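# Eject used pipette tip into bin, rehang pipette

## Task

Remove the used tip from the pipette by pressing the tip-ejector button that sits next to the plunger, and get the tip into the waste bin. The tip may be released to drop only when at least half of its length is already below the bin's rim; dropping it from any higher fails at once. The bin must stay upright. The tip may contact nothing except the pipette and the bin; any other contact fails at once. Afterwards return the pipette to its rack, hanging by its finger rest, upright and at its original hanging height. Nothing may count on the robot still holding it at the end, and nothing may be knocked or placed off the table.

## Robot and tools

Robot: one six-joint arm (UR-style: shoulder pan, shoulder lift, elbow, wrist 1-3) carrying a right hand with three fingers (index, middle, ring) and a thumb, sixteen motors in all. There is a single arm, so every command covers just this one arm and hand.

Frames. Scene frame: origin on the table top under the arm base, +z up, +y to the left when facing along +x. Results report the hand point in this frame (end_effector_position in m, end_effector_quat_wxyz, velocities in m/s and rad/s). The hand point sits in front of the palm where thumb tip meets index and middle tips. Its own axes: +z runs along straightened fingers toward the tips; +x crosses the palm away from the thumb; +y points out of the palm face (palm face at y = -0.062 m). Finger knuckles are at z = -0.017 m and straight fingertips reach 0.139 m beyond that; bending moves tips toward +y. Only the rubber tip caps grip well. A rigid mast near the wrist (x +0.05 to +0.10, z -0.16 to -0.11, up to y = +0.06) can collide with things.

A row is 24 numbers, each in [-1, 1]: dx, dy, dz, rx, ry, rz, then sixteen hand goals in this order: index_mcp, index_abd, index_pip, index_dip, middle_mcp, middle_abd, middle_pip, middle_dip, ring_mcp, ring_abd, ring_pip, ring_dip, thumb_cmc, thumb_axl, thumb_mcp, thumb_ipl, then current_limit, speed. The first six are an offset, not a pose: a displacement and rotation vector (rx, ry, rz together) in the hand point's own axes, measured from the hand point's measured pose when the action begins (for a call's first action, the last pose a result reported). 1.0 equals 0.6 m or 180 degrees. Every row of an action is counted from that same start, not chained. The sixteen hand numbers are absolute hinge goals, scaled linearly between each hinge's two stops. Straight values: finger mcp +0.75, abd 0.00, pip +0.58, dip +0.70; thumb_cmc +0.71, thumb_axl +0.68, thumb_mcp +0.23, thumb_ipl +0.17. Going toward -1 curls finger hinges toward the palm, swings abd away from the thumb, swings thumb_cmc from beside the palm to in front of it, and bends thumb_mcp/ipl (toward +z when axl is straight; with axl near -0.40 they bend the way cmc swings). current_limit maps -1..+1 to 0..550 mA (floor 11 mA) and also caps hinge speed; speed sets set-point slew as (speed+1)/2 of 5.9 rad/s. Initial values are +0.4 and -0.6; the last values sent persist.

execute_actions(actions): a list of actions; each action is up to 15 rows, one per 1/30 s step, and a short table repeats its last row to fill 15 steps. An empty list just returns state and images. Per step the commanded pose is clipped to within 100 mm and 16 degrees of the measured pose, so large offsets need several actions; after an action the arm only finishes the last clipped pose. Motion lags commands by about 0.17 s.

move(target, speed, stop_force, blocking): target is one 24-number row, offset from the pose in the latest result showing one; the hand numbers are sent at the start. speed is the path's top speed in m/s (0.002 to 0.5, default 0.25; turning up to twice that in rad/s). The path is straight, lasts 0.5 to 10 s and ignores obstacles. stop_force (9 to 40 N, allowed only after 0.2 s of scene time) halts the path when the wrist sensor feels that much extra push against the direction of travel; then the hand backs off two steps and holds. Use it with slow speed when approaching surfaces; omit it when moving away from a contact; it is unreliable on moves that rotate. blocking=false returns after 0.5 s while motion continues (not combinable with stop_force); poll with wait(0) or end with stop(). The result adds a move: line: done, off_target, moving, held, fault, or contact (stop_force ended it); limits=paced means the pose was clipped, limits=held means some steps were blocked.

wait(seconds 0 to 10) lets time run holding the last command. stop() brakes a running move. zoom_image(camera, region [x0,y0,x1,y1] in pixels, at most 504x504) enlarges part of the latest image from cam_head_left, cam_head_right, cam_high, cam_low or cam_wrist. read_manual gives licence texts only. finished_scene(scene) ends the current scene after the robot holds its last command and reports success; it is irreversible.

Results: state line, Joint positions, Hand target (where the controller is heading), Wrist force and torque in hand-point axes (noisy, offset up to about 4 N, saturating near 50 N; push from a surface points back into the arm), step readings of position (HELD marks restrained steps), "pose unreachable" when the clearance check intervened, and per-motor hand_goal, hand_measured, hand_current_ma, hand_state (moving, goal, blocked, overload). Repeating hand_goal keeps a grip; repeating hand_measured loosens it. Fingers press only when the goal lies past the object's surface.

Avoid: torque on a joint reaching its load limit (wrist joints 24.3 N m, others 130 N m, held weight included) or any outside force of 150 N, which stops the arm for 10 s and drops the rest of the call. The arm is stiff, so targets even slightly past firm contact can fault. A motor at 495 mA or more for 5 s overloads and goes limp for 10 s. Motors heat while holding loads; MOTOR HOT appears at 70 C and 85 C sets the brakes. After a fault or HAND FAULT line, later calls in that reply are skipped. Drops, slams, hard pushes, loose objects being nudged, and anything leaving the table all count against you; the tip must touch only pipette and bin. Cameras: all 504x504, with calibration given in the results.

Each tool is called after ">>>" as name(argument=value, ...) on one line, values as JSON.

## Session

I'll start by looking at the scene.

>>> execute_actions(actions=[])

Scene clock: 0.00 s.
end_effector_position=(+0.5057, -0.3288, +0.3474) hand_goal=(+0.754, +0.000, +0.576, +0.696, +0.754, +0.000, +0.576, +0.696, +0.754, +0.000, +0.576, +0.696, +0.714, +0.678, +0.226, +0.168) hand_measured=(+0.754, +0.000, +0.576, +0.696, +0.754, +0.000, +0.576, +0.696, +0.754, +0.000, +0.576, +0.696, +0.714, +0.678, +0.226, +0.168) hand_current_ma=(+0, +0, +0, +0, +0, +0, +0, +0, +0, +0, +0, +0, +0, +0, +0, +0) hand_state=(goal, goal, goal, goal, goal, goal, goal, goal, goal, goal, goal, goal, goal, goal, goal, goal) hand_current_limit=0.40 hand_speed=-0.60 end_effector_quat_wxyz=(+0.093, -0.267, +0.810, -0.513) end_effector_velocity=(+0.000, +0.000, -0.000) end_effector_angular_velocity=(+0.000, -0.000, +0.000)
Joint positions: [-0.66  -1.379  2.026 -3.287 -1.899 -3.12 ]
Joint velocities: [ 0.001 -0.     0.001  0.    -0.     0.001]
Wrist force (N, on the end effector, along its own x y z axes, offset not removed): no reading
Wrist torque (N m, same axes, about the end effector's origin, offset not removed): no reading
Hand target: +0.506, -0.329, +0.347; +0.093, -0.267, +0.810, -0.513

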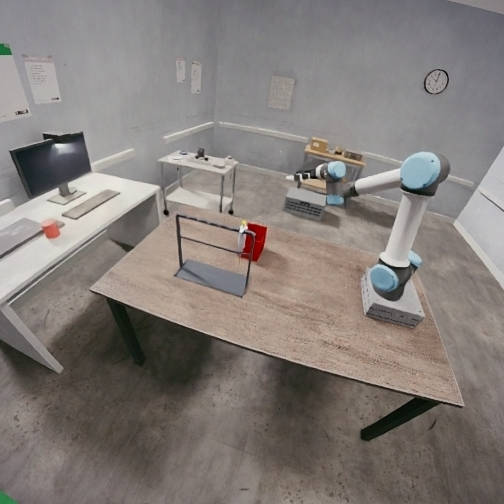

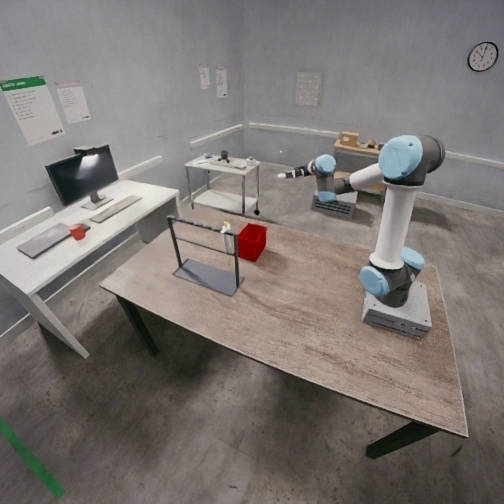

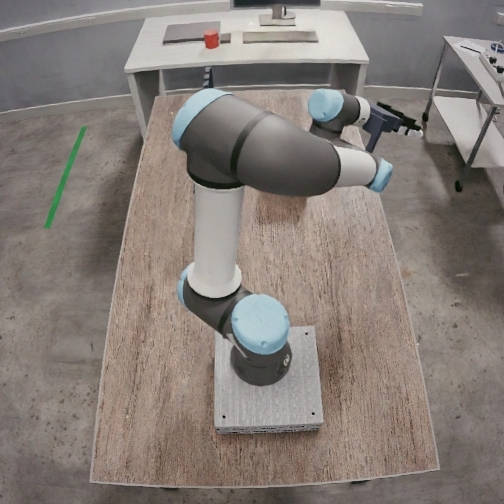

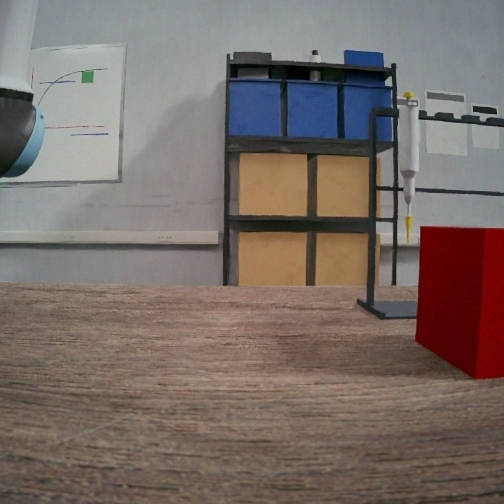

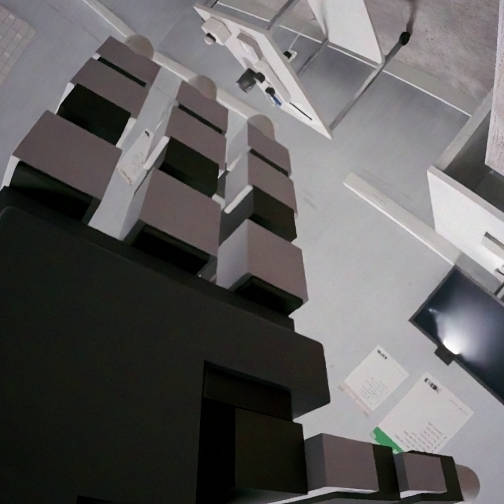

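>>> zoom_image(camera="cam_low", region=[350, 70, 504, 260])

>>> zoom_image(camera="cam_head_left", region=[160, 200, 280, 310])

>>> zoom_image(camera="cam_head_right", region=[160, 200, 280, 310])

Region (350, 70, 504, 260) of cam_low's 504x504 image, scaled by 2.653, with more detail than that image has; it fills the left 409 columns of this view, and the rest is white.

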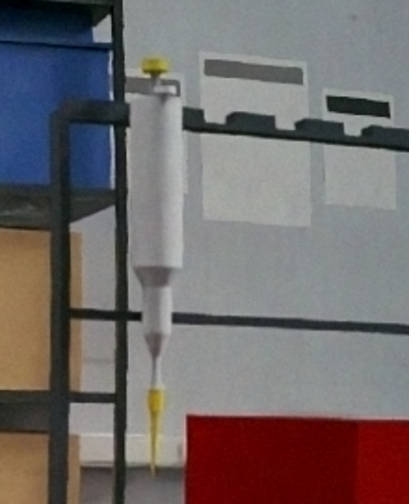

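Region (160, 200, 280, 310) of cam_head_left's 504x504 image, scaled by 4.200, with more detail than that image has; it fills the top 462 rows of this view, and the rest is white.

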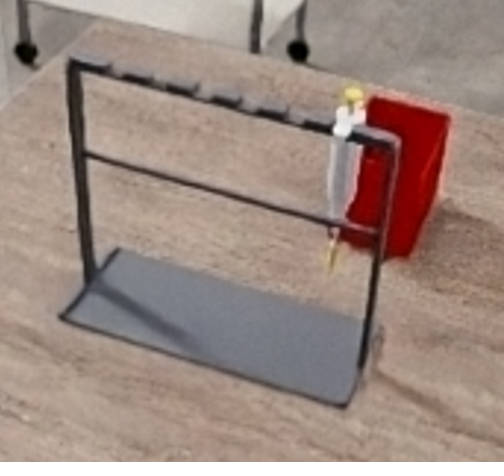

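Region (160, 200, 280, 310) of cam_head_right's 504x504 image, scaled by 4.200, with more detail than that image has; it fills the top 462 rows of this view, and the rest is white.

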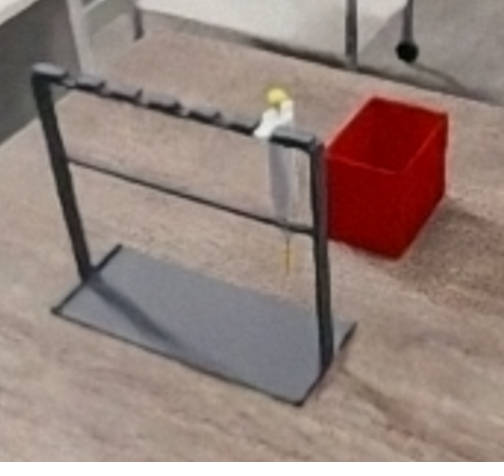

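>>> zoom_image(camera="cam_low", region=[385, 85, 435, 135])

>>> zoom_image(camera="cam_head_left", region=[225, 215, 265, 255])

>>> zoom_image(camera="cam_head_right", region=[208, 215, 248, 255])

Region (385, 85, 435, 135) of cam_low's 504x504 image, scaled by 10.080, with more detail than that image has.

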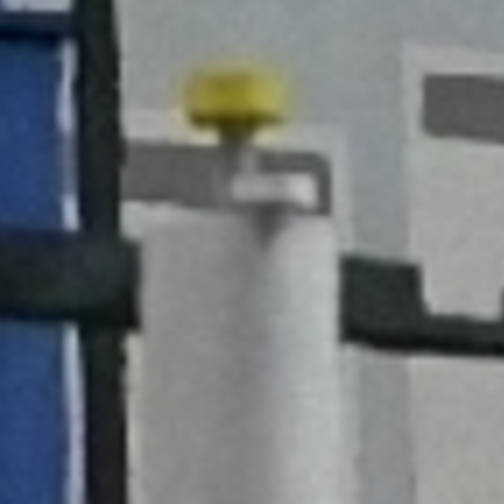

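Region (225, 215, 265, 255) of cam_head_left's 504x504 image, scaled by 12.600, with more detail than that image has.

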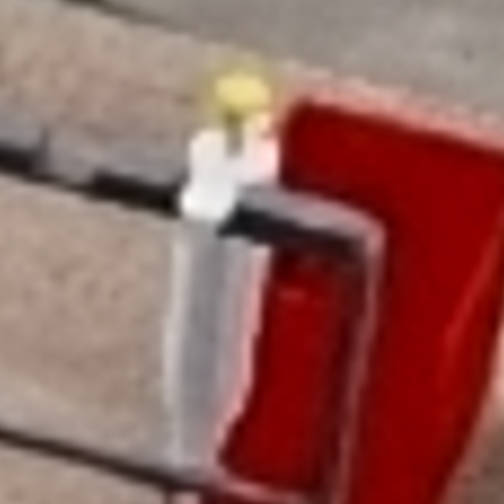

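Region (208, 215, 248, 255) of cam_head_right's 504x504 image, scaled by 12.600, with more detail than that image has.

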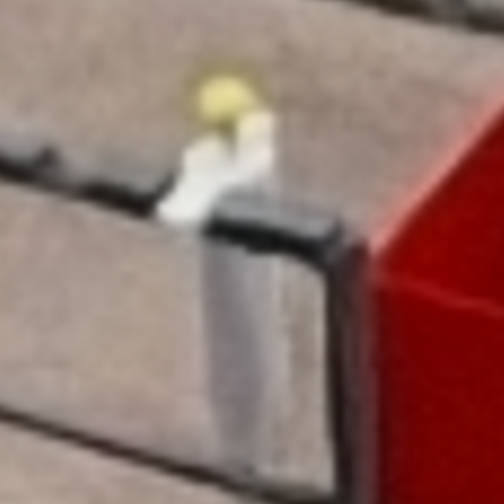

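>>> move(target=[-0.5007, 0.17, -0.2902, -0.1263, -0.3677, 0.4004, 0.754, 0, 0.576, 0.696, 0.754, 0, 0.576, 0.696, 0.754, 0, 0.576, 0.696, 0.714, 0.678, 0.226, 0.168, 0.4, -0.6], speed=0.3)

Scene clock: 123.50 s.
end_effector_position=(+0.6492, -0.0000, +0.2997) hand_goal=(+0.754, +0.000, +0.576, +0.696, +0.754, +0.000, +0.576, +0.696, +0.754, +0.000, +0.576, +0.696, +0.714, +0.678, +0.226, +0.168) hand_measured=(+0.752, -0.002, +0.576, +0.696, +0.750, -0.004, +0.576, +0.696, +0.752, -0.002, +0.576, +0.696, +0.712, +0.678, +0.226, +0.168) hand_current_ma=(-15, -13, -1, +0, -16, -14, -1, +0, -15, -13, -1, +0, -12, -4, -6, -2) hand_state=(goal, goal, goal, goal, goal, goal, goal, goal, goal, goal, goal, goal, goal, goal, goal, goal) hand_current_limit=0.40 hand_speed=-0.60 end_effector_quat_wxyz=(+0.706, -0.001, +0.708, -0.001) end_effector_velocity=(+0.002, +0.001, +0.000) end_effector_angular_velocity=(+0.007, -0.010, -0.002)
Joint positions: [-0.463 -0.767  2.078 -4.437 -1.06  -1.587]
Joint velocities: [ 0.004  0.01  -0.01  -0.012 -0.006  0.013]
Wrist force (N, on the end effector, along its own x y z axes, offset not removed): [-1.5 2.0 -0.8]
Wrist torque (N m, same axes, about the end effector's origin, offset not removed): [0.19 0.00 -0.27]
Hand target: +0.649, +0.000, +0.300; +0.706, -0.000, +0.708, -0.001
Off the commanded pose: 0.000 m, 0 deg.
move: done
camera_calibration (this result's frames):
cam_wrist: T_world_to_cam=[[-0.00397019, 0.595819, 0.803109, -0.203485], [-0.727071, -0.553104, 0.406748, 0.299164], [0.686551, -0.582302, 0.435399, -0.451536], [0, 0, 0, 1]] pos_world=[0.526708, 0.0237782, 0.238334]

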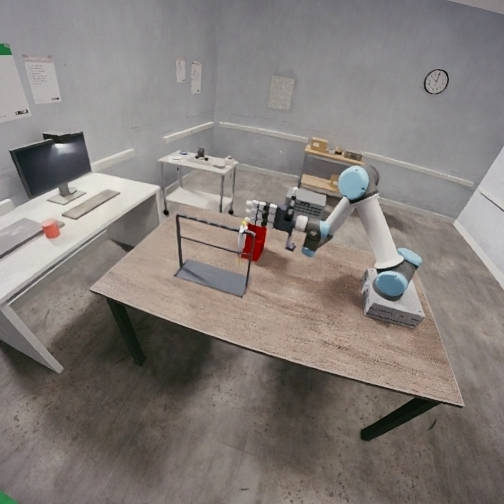

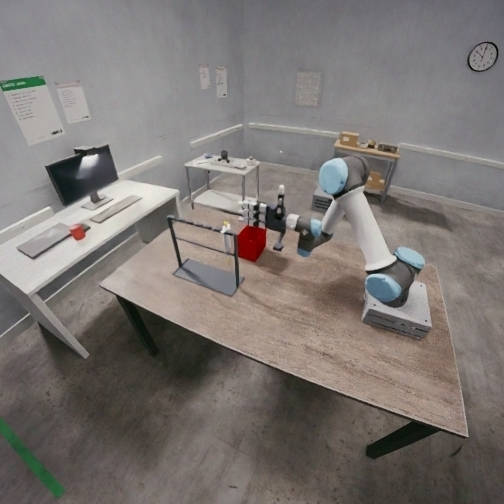

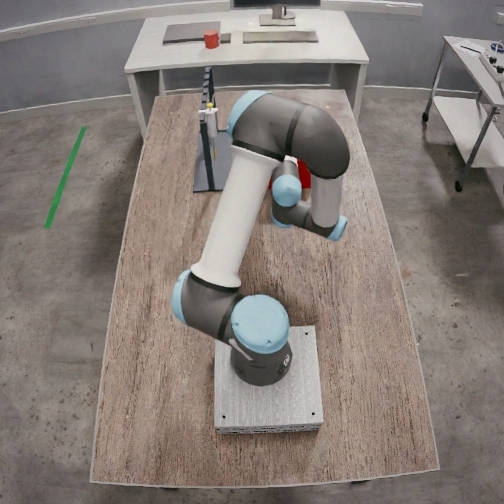

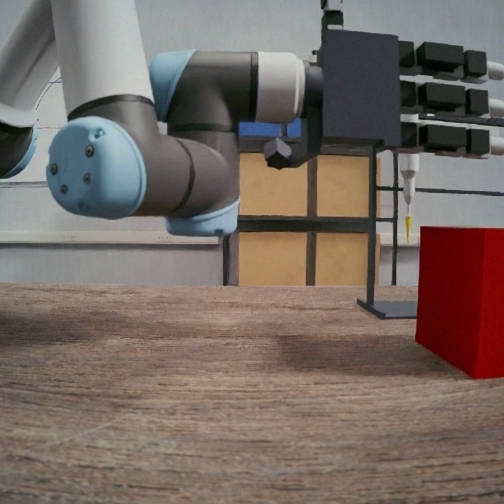

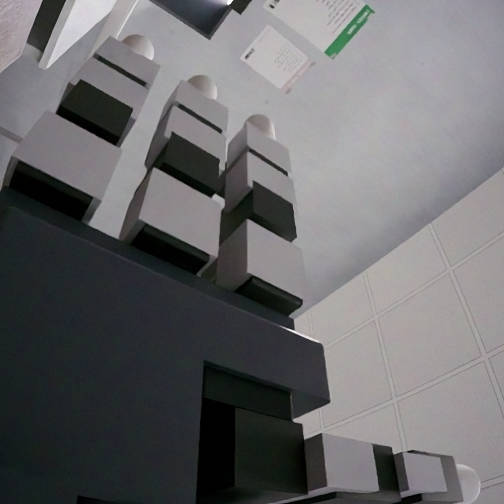

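>>> zoom_image(camera="cam_high", region=[170, 60, 260, 200])

>>> zoom_image(camera="cam_high", region=[190, 90, 230, 130])

>>> zoom_image(camera="cam_head_right", region=[210, 175, 310, 275])

>>> zoom_image(camera="cam_head_left", region=[220, 175, 320, 275])

Region (170, 60, 260, 200) of cam_high's 504x504 image, scaled by 3.600, with more detail than that image has; it fills the left 324 columns of this view, and the rest is white.

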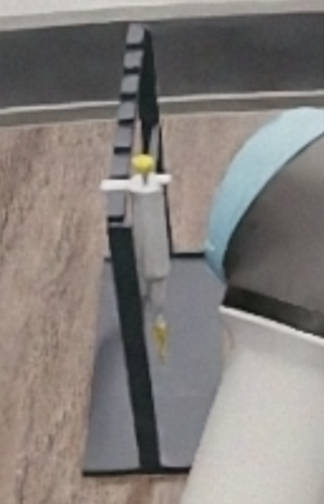

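Region (190, 90, 230, 130) of cam_high's 504x504 image, scaled by 12.600, with more detail than that image has.

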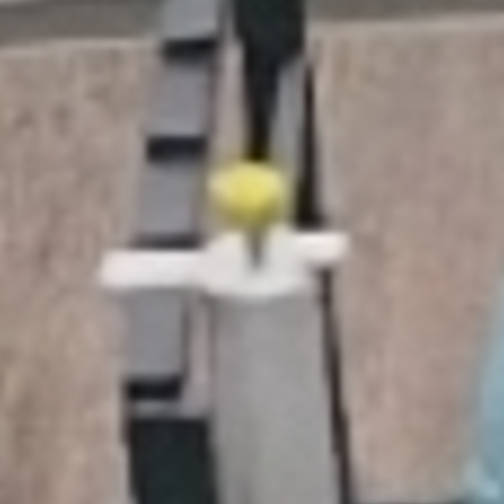

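Region (210, 175, 310, 275) of cam_head_right's 504x504 image, scaled by 5.040, with more detail than that image has.

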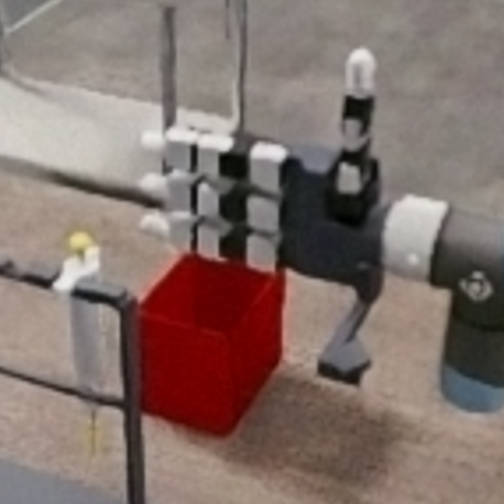

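Region (220, 175, 320, 275) of cam_head_left's 504x504 image, scaled by 5.040, with more detail than that image has.

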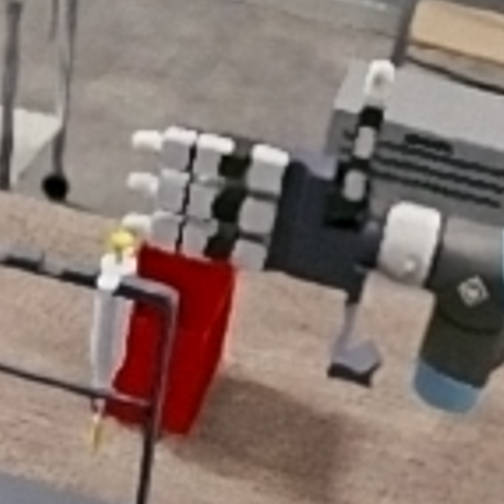

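>>> zoom_image(camera="cam_low", region=[250, 0, 504, 254])

Region (250, 0, 504, 254) of cam_low's 504x504 image, scaled by 1.984, with more detail than that image has.

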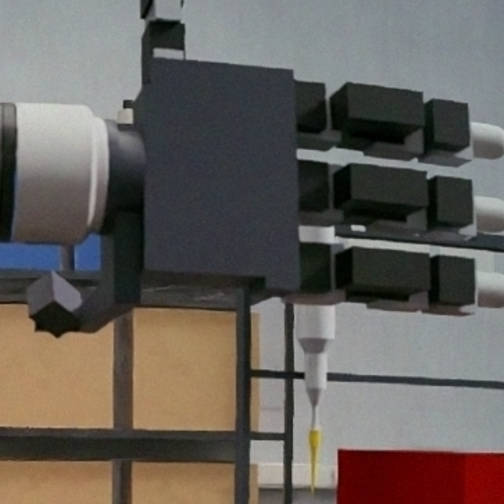

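>>> move(target=[0.0828, 0.2, 0.1847, 0, 0, 0, 0.754, 0, 0.576, 0.696, 0.754, 0, 0.576, 0.696, 0.754, 0, 0.576, 0.696, 0.714, 0.678, 0.226, 0.168, 0.4, -0.6], speed=0.15)

Scene clock: 245.20 s.
end_effector_position=(+0.7597, +0.1199, +0.2494) hand_goal=(+0.754, +0.000, +0.576, +0.696, +0.754, +0.000, +0.576, +0.696, +0.754, +0.000, +0.576, +0.696, +0.714, +0.678, +0.226, +0.168) hand_measured=(+0.752, -0.004, +0.576, +0.696, +0.752, -0.004, +0.576, +0.696, +0.752, -0.004, +0.576, +0.696, +0.712, +0.678, +0.226, +0.168) hand_current_ma=(-11, -13, -1, +0, -12, -14, -1, +0, -11, -13, -1, +0, -9, -4, -6, -2) hand_state=(goal, goal, goal, goal, goal, goal, goal, goal, goal, goal, goal, goal, goal, goal, goal, goal) hand_current_limit=0.40 hand_speed=-0.60 end_effector_quat_wxyz=(+0.706, -0.001, +0.708, -0.001) end_effector_velocity=(+0.001, +0.001, -0.000) end_effector_angular_velocity=(+0.001, -0.000, -0.000)
Joint positions: [-0.137 -0.557  1.726 -4.297 -1.386 -1.582]
Joint velocities: [ 0.002  0.002 -0.005  0.002 -0.002  0.001]
Wrist force (N, on the end effector, along its own x y z axes, offset not removed): [-0.5 0.5 0.5]
Wrist torque (N m, same axes, about the end effector's origin, offset not removed): [0.13 -0.19 -0.24]
Hand target: +0.760, +0.120, +0.249; +0.706, -0.001, +0.708, -0.001
Off the commanded pose: 0.000 m, 0 deg.
move: done
camera_calibration (this result's frames):
cam_wrist: T_world_to_cam=[[-0.00394606, 0.595876, 0.803067, -0.234058], [-0.727047, -0.553085, 0.406817, 0.466182], [0.686576, -0.582262, 0.435413, -0.435663], [0, 0, 0, 1]] pos_world=[0.637128, 0.143638, 0.188006]

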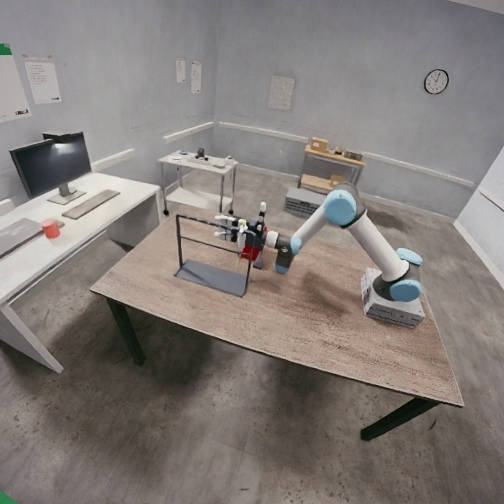

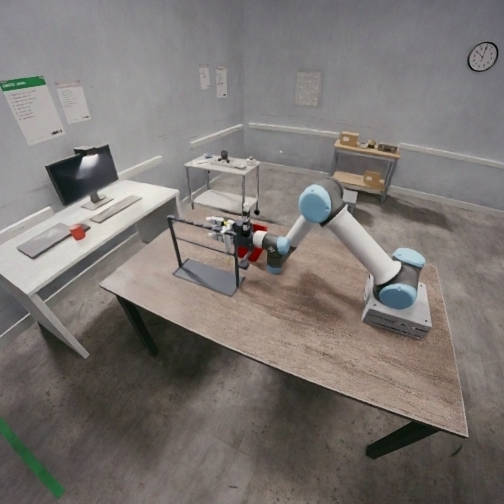

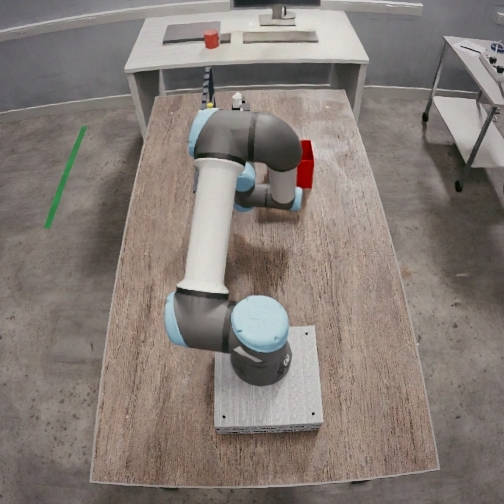

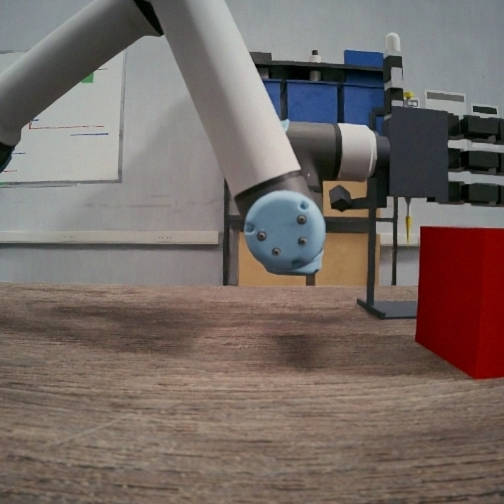

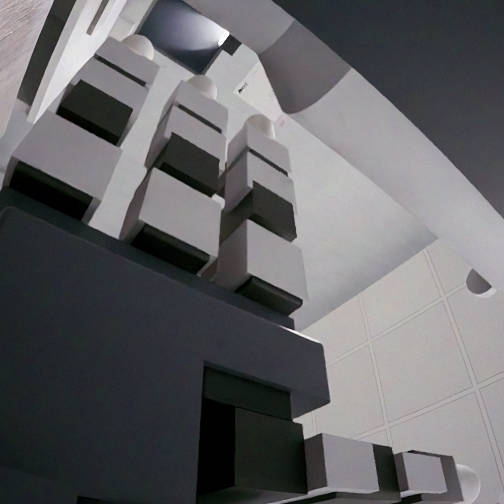

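>>> zoom_image(camera="cam_head_left", region=[205, 195, 295, 285])

>>> zoom_image(camera="cam_low", region=[320, 20, 504, 260])

Region (205, 195, 295, 285) of cam_head_left's 504x504 image, scaled by 5.600, with more detail than that image has.

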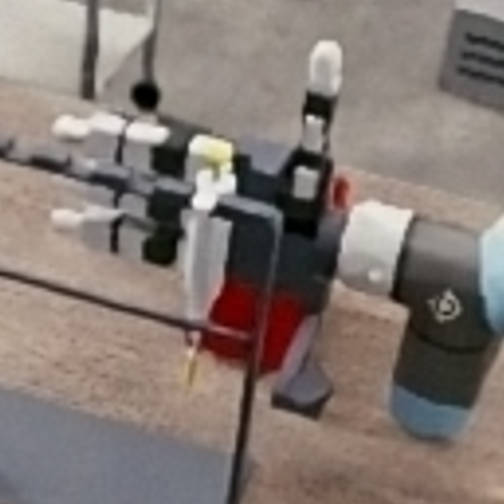

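Region (320, 20, 504, 260) of cam_low's 504x504 image, scaled by 2.100, with more detail than that image has; it fills the left 386 columns of this view, and the rest is white.

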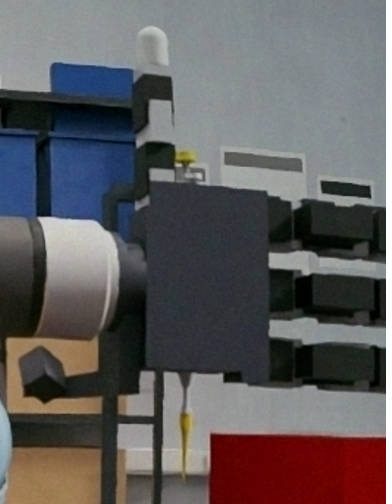

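>>> move(target=[0, 0.088, 0, 0, 0, 0, -0.205, 0, 0.576, 0.696, -0.205, 0, 0.576, 0.696, 0.85, 0, 0.576, 0.696, 0.714, 0.678, 0.226, 0.168, 0.4, -0.4], speed=0.04)

Scene clock: 308.90 s.
end_effector_position=(+0.7596, +0.1725, +0.2493) hand_goal=(-0.204, +0.000, +0.576, +0.696, -0.204, +0.000, +0.576, +0.696, +0.850, +0.000, +0.576, +0.696, +0.714, +0.678, +0.226, +0.168) hand_measured=(-0.202, -0.004, +0.576, +0.696, -0.202, -0.004, +0.576, +0.696, +0.848, -0.004, +0.576, +0.696, +0.712, +0.678, +0.226, +0.168) hand_current_ma=(+13, -13, -1, +0, +14, -14, -1, +0, -13, -13, -1, +0, -9, -4, -6, -2) hand_state=(goal, goal, goal, goal, goal, goal, goal, goal, goal, goal, goal, goal, goal, goal, goal, goal) hand_current_limit=0.40 hand_speed=-0.40 end_effector_quat_wxyz=(+0.706, -0.001, +0.708, -0.001) end_effector_velocity=(+0.000, +0.001, +0.001) end_effector_angular_velocity=(+0.001, -0.001, -0.001)
Joint positions: [-0.037 -0.55   1.706 -4.284 -1.486 -1.581]
Joint velocities: [ 0.003 -0.    -0.001  0.    -0.004  0.001]
Wrist force (N, on the end effector, along its own x y z axes, offset not removed): [-0.4 2.8 -0.9]
Wrist torque (N m, same axes, about the end effector's origin, offset not removed): [0.43 -0.20 -0.11]
Hand target: +0.760, +0.173, +0.249; +0.706, -0.001, +0.708, -0.001
Off the commanded pose: 0.000 m, 0 deg.
move: done
camera_calibration (this result's frames):
cam_wrist: T_world_to_cam=[[-0.00395466, 0.595895, 0.803052, -0.265294], [-0.727035, -0.553089, 0.406832, 0.495285], [0.686589, -0.582239, 0.435424, -0.404986], [0, 0, 0, 1]] pos_world=[0.637099, 0.196226, 0.187887]

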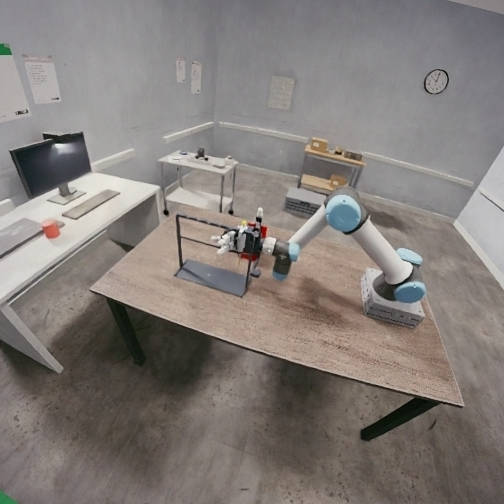

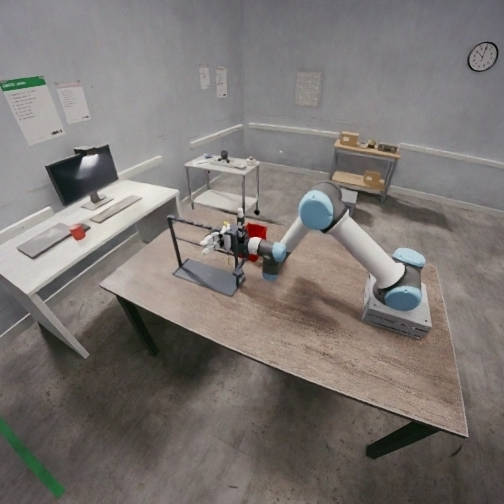

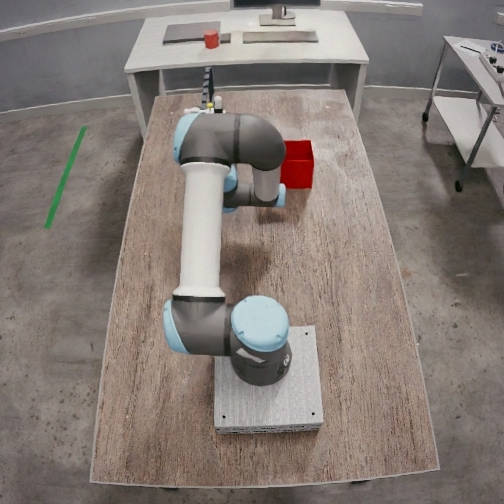

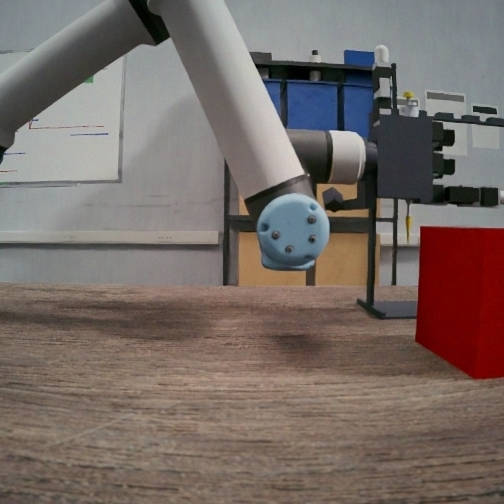

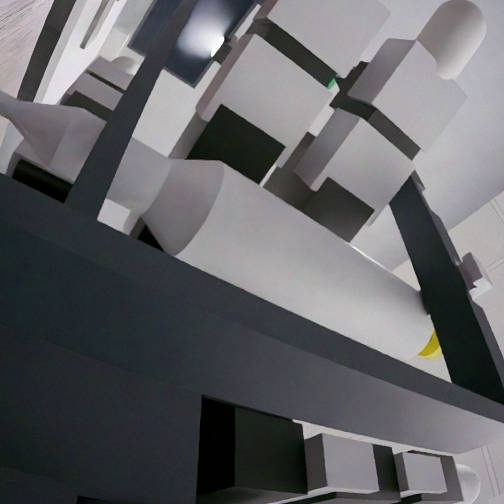

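>>> zoom_image(camera="cam_wrist", region=[340, 160, 504, 400])

>>> zoom_image(camera="cam_head_left", region=[205, 200, 285, 280])

>>> zoom_image(camera="cam_low", region=[350, 40, 504, 250])

Region (340, 160, 504, 400) of cam_wrist's 504x504 image, scaled by 2.100, with more detail than that image has; it fills the left 344 columns of this view, and the rest is white.

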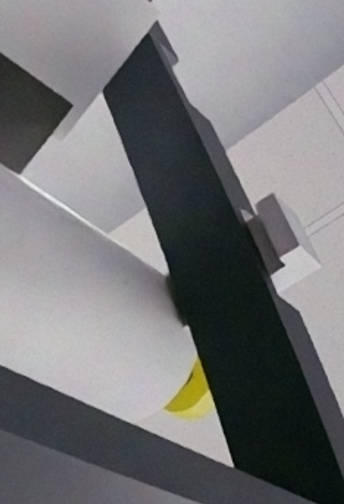

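Region (205, 200, 285, 280) of cam_head_left's 504x504 image, scaled by 6.300, with more detail than that image has.

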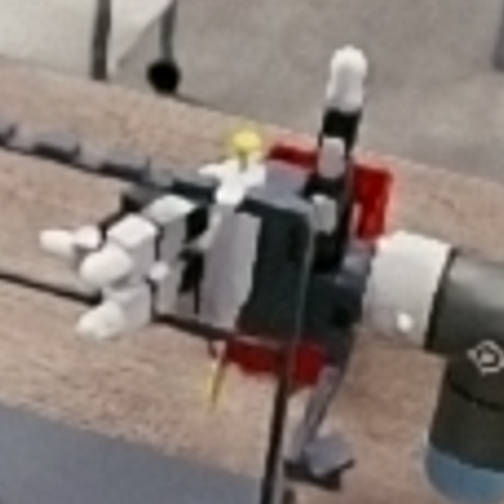

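Region (350, 40, 504, 250) of cam_low's 504x504 image, scaled by 2.400, with more detail than that image has; it fills the left 370 columns of this view, and the rest is white.

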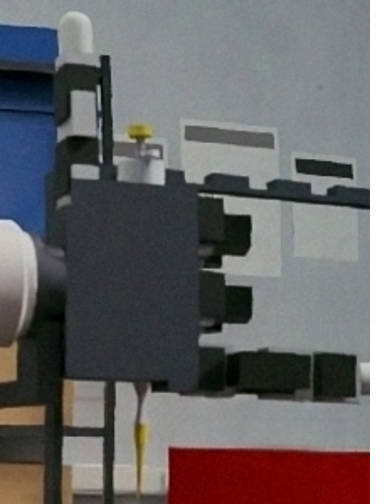

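>>> move(target=[0, 0.0085, 0, 0, 0, 0, -0.342, 0, 0.5, -0.667, -0.342, 0, 0.5, -0.667, 0.85, 0, 0.576, 0.696, 0.714, 0.678, 0.226, 0.168, 0.4, -0.4], speed=0.01)

Scene clock: 352.20 s.
end_effector_position=(+0.7596, +0.1776, +0.2493) hand_goal=(-0.342, +0.000, +0.500, -0.666, -0.342, +0.000, +0.500, -0.666, +0.850, +0.000, +0.576, +0.696, +0.714, +0.678, +0.226, +0.168) hand_measured=(-0.340, -0.004, +0.502, -0.664, -0.340, -0.004, +0.502, -0.664, +0.848, -0.004, +0.576, +0.696, +0.712, +0.678, +0.226, +0.168) hand_current_ma=(+13, -13, +13, +15, +14, -14, +13, +15, -13, -13, -1, +0, -9, -4, -6, -2) hand_state=(goal, goal, goal, goal, goal, goal, goal, goal, goal, goal, goal, goal, goal, goal, goal, goal) hand_current_limit=0.40 hand_speed=-0.40 end_effector_quat_wxyz=(+0.706, -0.001, +0.708, -0.001) end_effector_velocity=(-0.000, -0.000, -0.003) end_effector_angular_velocity=(+0.001, +0.004, -0.000)
Joint positions: [-0.027 -0.549  1.703 -4.282 -1.496 -1.581]
Joint velocities: [-0.     0.004  0.     0.    -0.     0.001]
Wrist force (N, on the end effector, along its own x y z axes, offset not removed): [1.2 4.9 -2.1]
Wrist torque (N m, same axes, about the end effector's origin, offset not removed): [0.85 -0.47 -0.03]
Hand target: +0.760, +0.178, +0.249; +0.706, -0.001, +0.708, -0.001
Off the commanded pose: 0.000 m, 0 deg.
move: done
camera_calibration (this result's frames):
cam_wrist: T_world_to_cam=[[-0.00395455, 0.595897, 0.803051, -0.268323], [-0.727035, -0.553088, 0.406834, 0.498108], [0.686589, -0.582237, 0.435425, -0.402011], [0, 0, 0, 1]] pos_world=[0.637097, 0.201325, 0.187876]

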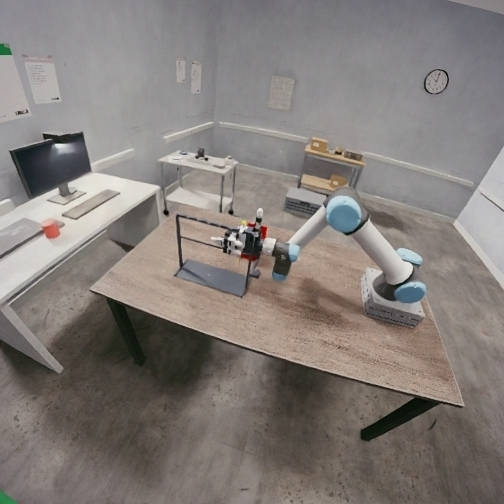

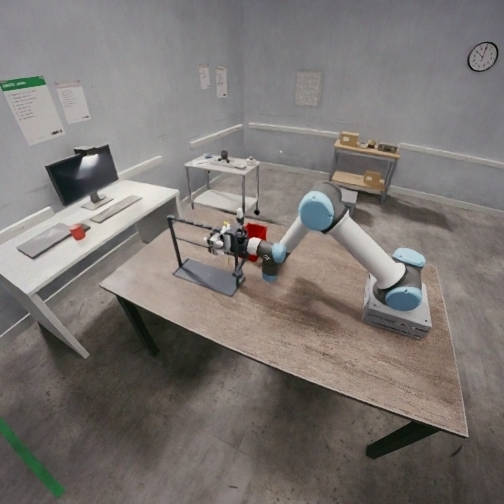

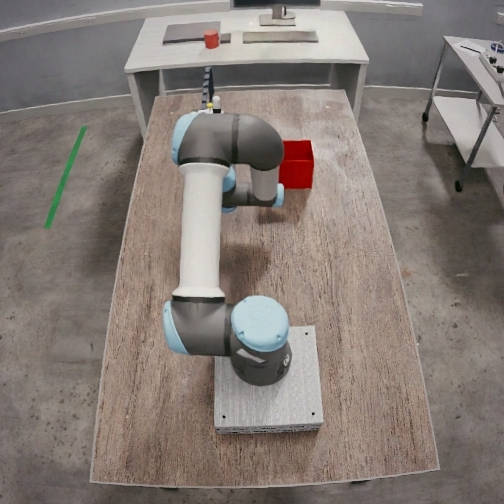

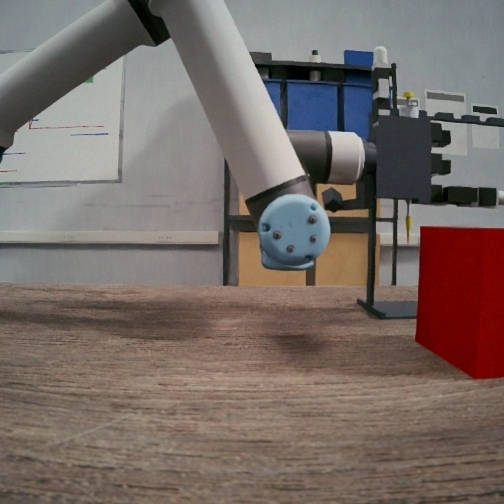

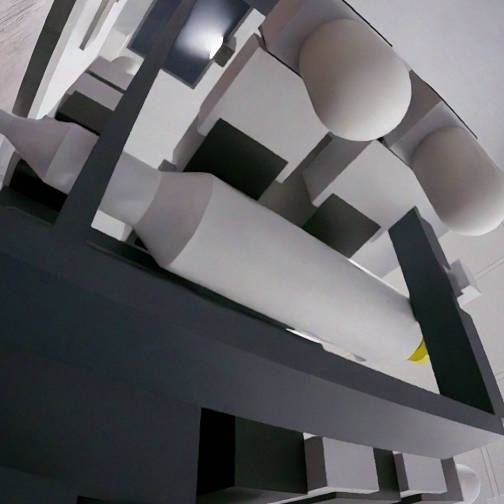

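>>> execute_actions(actions=[[[0,0,0,0,0,0,-0.41,0,-0.12,-0.667,-0.41,0,-0.12,-0.667,0.85,0,0.576,0.696,0.714,0.678,0.226,0.168,0.4,-0.5]],[[0,0,0,0,0,0,-0.41,0,-0.12,-0.667,-0.41,0,-0.12,-0.667,0.85,0,0.576,0.696,0.714,0.678,0.226,0.168,0.4,-0.5]]])

Scene clock: 366.33 s.
end_effector_position=(+0.7596, +0.1776, +0.2493) hand_goal=(-0.410, +0.000, -0.120, -0.666, -0.410, +0.000, -0.120, -0.666, +0.850, +0.000, +0.576, +0.696, +0.714, +0.678, +0.226, +0.168) hand_measured=(-0.408, -0.004, -0.118, -0.664, -0.408, -0.004, -0.118, -0.664, +0.848, -0.004, +0.576, +0.696, +0.712, +0.678, +0.226, +0.168) hand_current_ma=(+13, -13, +14, +15, +14, -14, +14, +15, -13, -13, -1, +0, -9, -4, -6, -2) hand_state=(goal, goal, goal, goal, goal, goal, goal, goal, goal, goal, goal, goal, goal, goal, goal, goal) hand_current_limit=0.40 hand_speed=-0.50 end_effector_quat_wxyz=(+0.706, -0.001, +0.708, -0.001) end_effector_velocity=(+0.000, -0.000, +0.001) end_effector_angular_velocity=(-0.000, -0.002, -0.000)
Joint positions: [-0.027 -0.549  1.703 -4.282 -1.496 -1.581]
Joint velocities: [-0.     0.    -0.001 -0.    -0.    -0.   ]
Wrist force (N, on the end effector, along its own x y z axes, offset not removed): [0.2 2.4 -0.3]
Wrist torque (N m, same axes, about the end effector's origin, offset not removed): [0.35 -0.29 -0.22]
Hand target: +0.760, +0.178, +0.249; +0.706, -0.001, +0.708, -0.001
Off the commanded pose: 0.000 m, 0 deg.
Step readings (end_effector_position; steps 1 to 15: 1st action; 16 to 30: 2nd action):
0: (+0.7596, +0.1776, +0.2493)
1: (+0.7596, +0.1776, +0.2493)
2: (+0.7596, +0.1776, +0.2493)
4: (+0.7596, +0.1776, +0.2493)
8: (+0.7596, +0.1776, +0.2493)
15: (+0.7596, +0.1776, +0.2493)
16: (+0.7596, +0.1776, +0.2493)
17: (+0.7596, +0.1776, +0.2493)
19: (+0.7596, +0.1776, +0.2493)
23: (+0.7596, +0.1776, +0.2493)
30: end_effector_position above
camera_calibration (this result's frames):
cam_wrist: T_world_to_cam=[[-0.00395097, 0.595897, 0.803051, -0.268326], [-0.727035, -0.553087, 0.406836, 0.498108], [0.686589, -0.582239, 0.435423, -0.40201], [0, 0, 0, 1]] pos_world=[0.637097, 0.201326, 0.187875]

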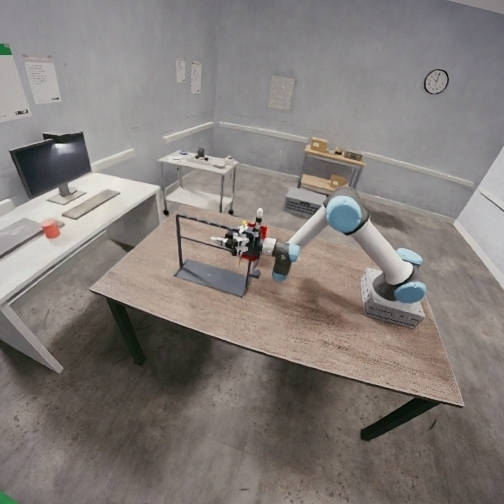

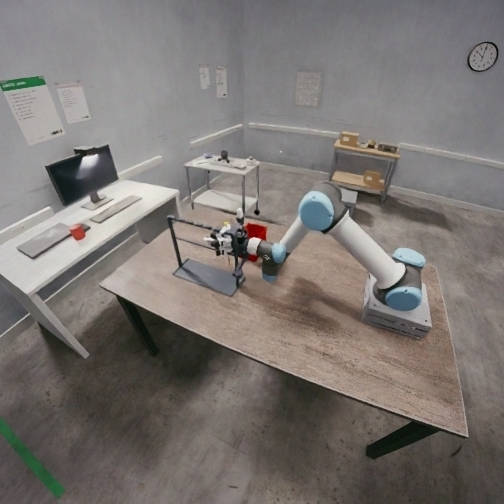

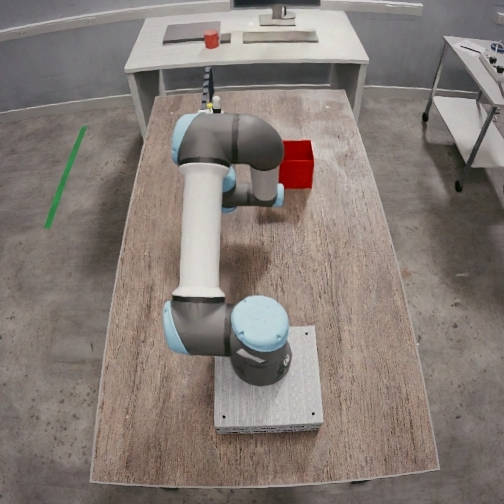

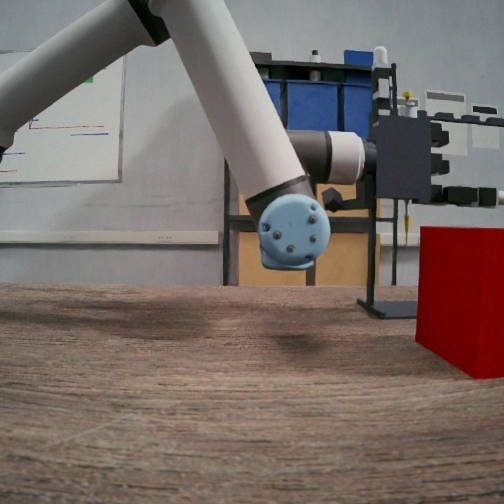

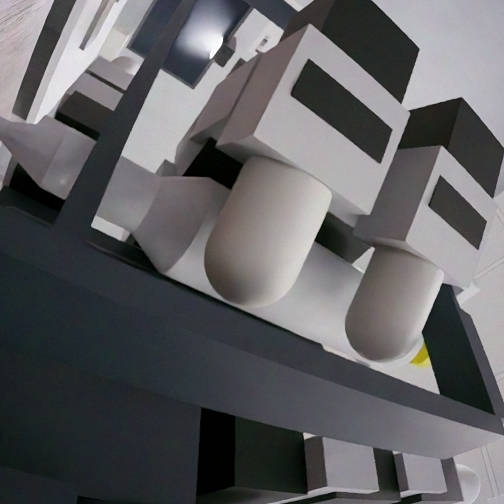

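>>> zoom_image(camera="cam_low", region=[385, 85, 435, 135])

>>> zoom_image(camera="cam_head_left", region=[220, 210, 270, 260])

Region (385, 85, 435, 135) of cam_low's 504x504 image, scaled by 10.080, with more detail than that image has.

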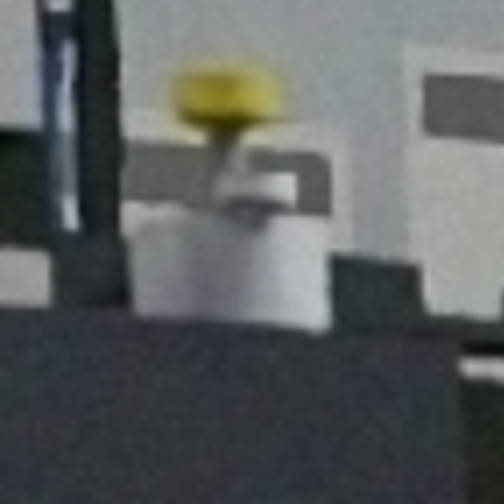

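Region (220, 210, 270, 260) of cam_head_left's 504x504 image, scaled by 10.080, with more detail than that image has.

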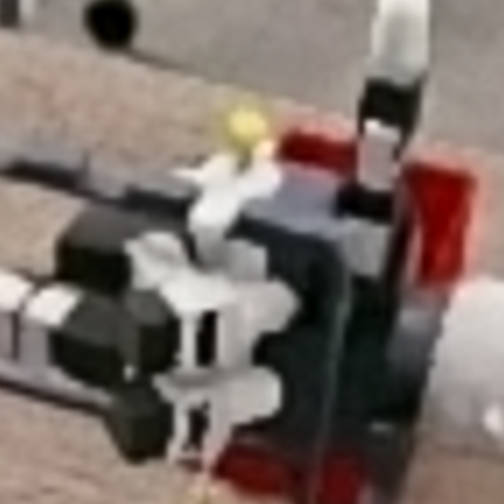

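>>> execute_actions(actions=[[[0,0,0,0,0,0,-0.42,0,-0.33,-0.68,-0.42,0,-0.33,-0.68,0.85,0,0.576,0.696,0.714,0.678,0.226,0.168,0.6,-0.7]],[[0,0,0,0,0,0,-0.42,0,-0.33,-0.68,-0.42,0,-0.33,-0.68,0.85,0,0.576,0.696,0.714,0.678,0.226,0.168,0.6,-0.7]]])

Scene clock: 382.27 s.
end_effector_position=(+0.7596, +0.1776, +0.2493) hand_goal=(-0.420, +0.000, -0.330, -0.680, -0.420, +0.000, -0.330, -0.680, +0.850, +0.000, +0.576, +0.696, +0.714, +0.678, +0.226, +0.168) hand_measured=(-0.418, -0.004, -0.294, -0.660, -0.418, -0.004, -0.292, -0.656, +0.848, -0.004, +0.576, +0.696, +0.712, +0.678, +0.226, +0.168) hand_current_ma=(+13, -13, +180, +101, +16, -14, +214, +121, -13, -13, -1, +0, -9, -4, -6, -2) hand_state=(goal, goal, blocked, goal, goal, goal, blocked, blocked, goal, goal, goal, goal, goal, goal, goal, goal) hand_current_limit=0.60 hand_speed=-0.70 end_effector_quat_wxyz=(+0.706, -0.001, +0.708, -0.001) end_effector_velocity=(-0.000, +0.000, +0.001) end_effector_angular_velocity=(-0.001, -0.002, +0.001)
Joint positions: [-0.027 -0.549  1.703 -4.282 -1.496 -1.581]
Joint velocities: [ 0.    -0.001  0.    -0.002  0.    -0.   ]
Wrist force (N, on the end effector, along its own x y z axes, offset not removed): [2.8 1.0 -1.5]
Wrist torque (N m, same axes, about the end effector's origin, offset not removed): [0.29 -0.74 -0.04]
Hand target: +0.760, +0.178, +0.249; +0.706, -0.001, +0.708, -0.001
Off the commanded pose: 0.000 m, 0 deg.
Step readings (end_effector_position; steps 1 to 15: 1st action; 16 to 30: 2nd action):
0: (+0.7596, +0.1776, +0.2493)
1: (+0.7596, +0.1776, +0.2493)
2: (+0.7596, +0.1776, +0.2493)
4: (+0.7596, +0.1776, +0.2493)
8: (+0.7596, +0.1776, +0.2493)
15: (+0.7596, +0.1776, +0.2493)
16: (+0.7596, +0.1776, +0.2493)
17: (+0.7596, +0.1776, +0.2493)
19: (+0.7596, +0.1776, +0.2493)
23: (+0.7596, +0.1776, +0.2493)
30: end_effector_position above
camera_calibration (this result's frames):
cam_wrist: T_world_to_cam=[[-0.00394691, 0.595896, 0.803052, -0.268326], [-0.727033, -0.553087, 0.406839, 0.498107], [0.686592, -0.582239, 0.435419, -0.402009], [0, 0, 0, 1]] pos_world=[0.637097, 0.201326, 0.187872]

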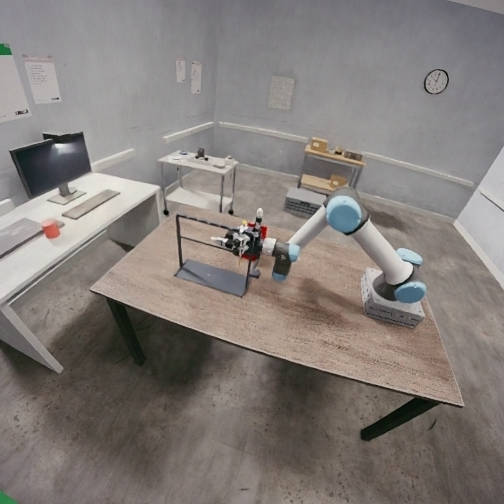

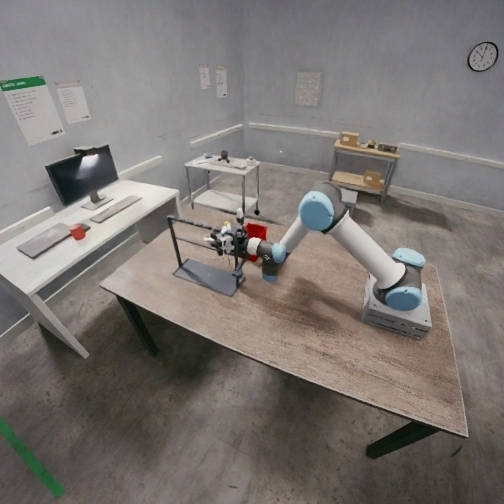

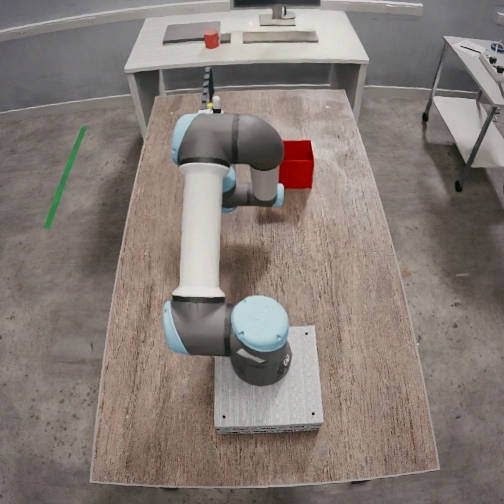

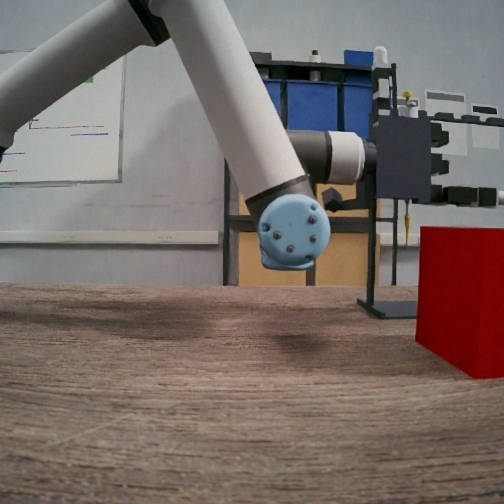

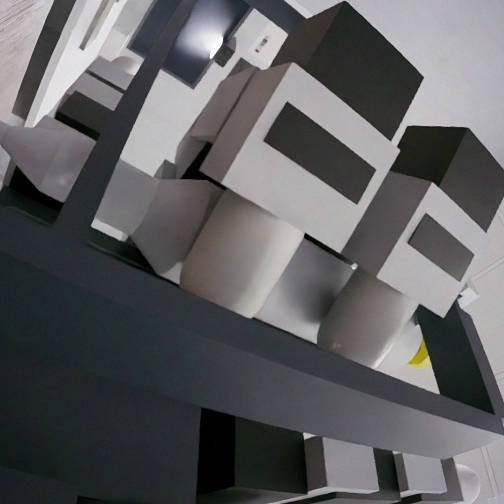

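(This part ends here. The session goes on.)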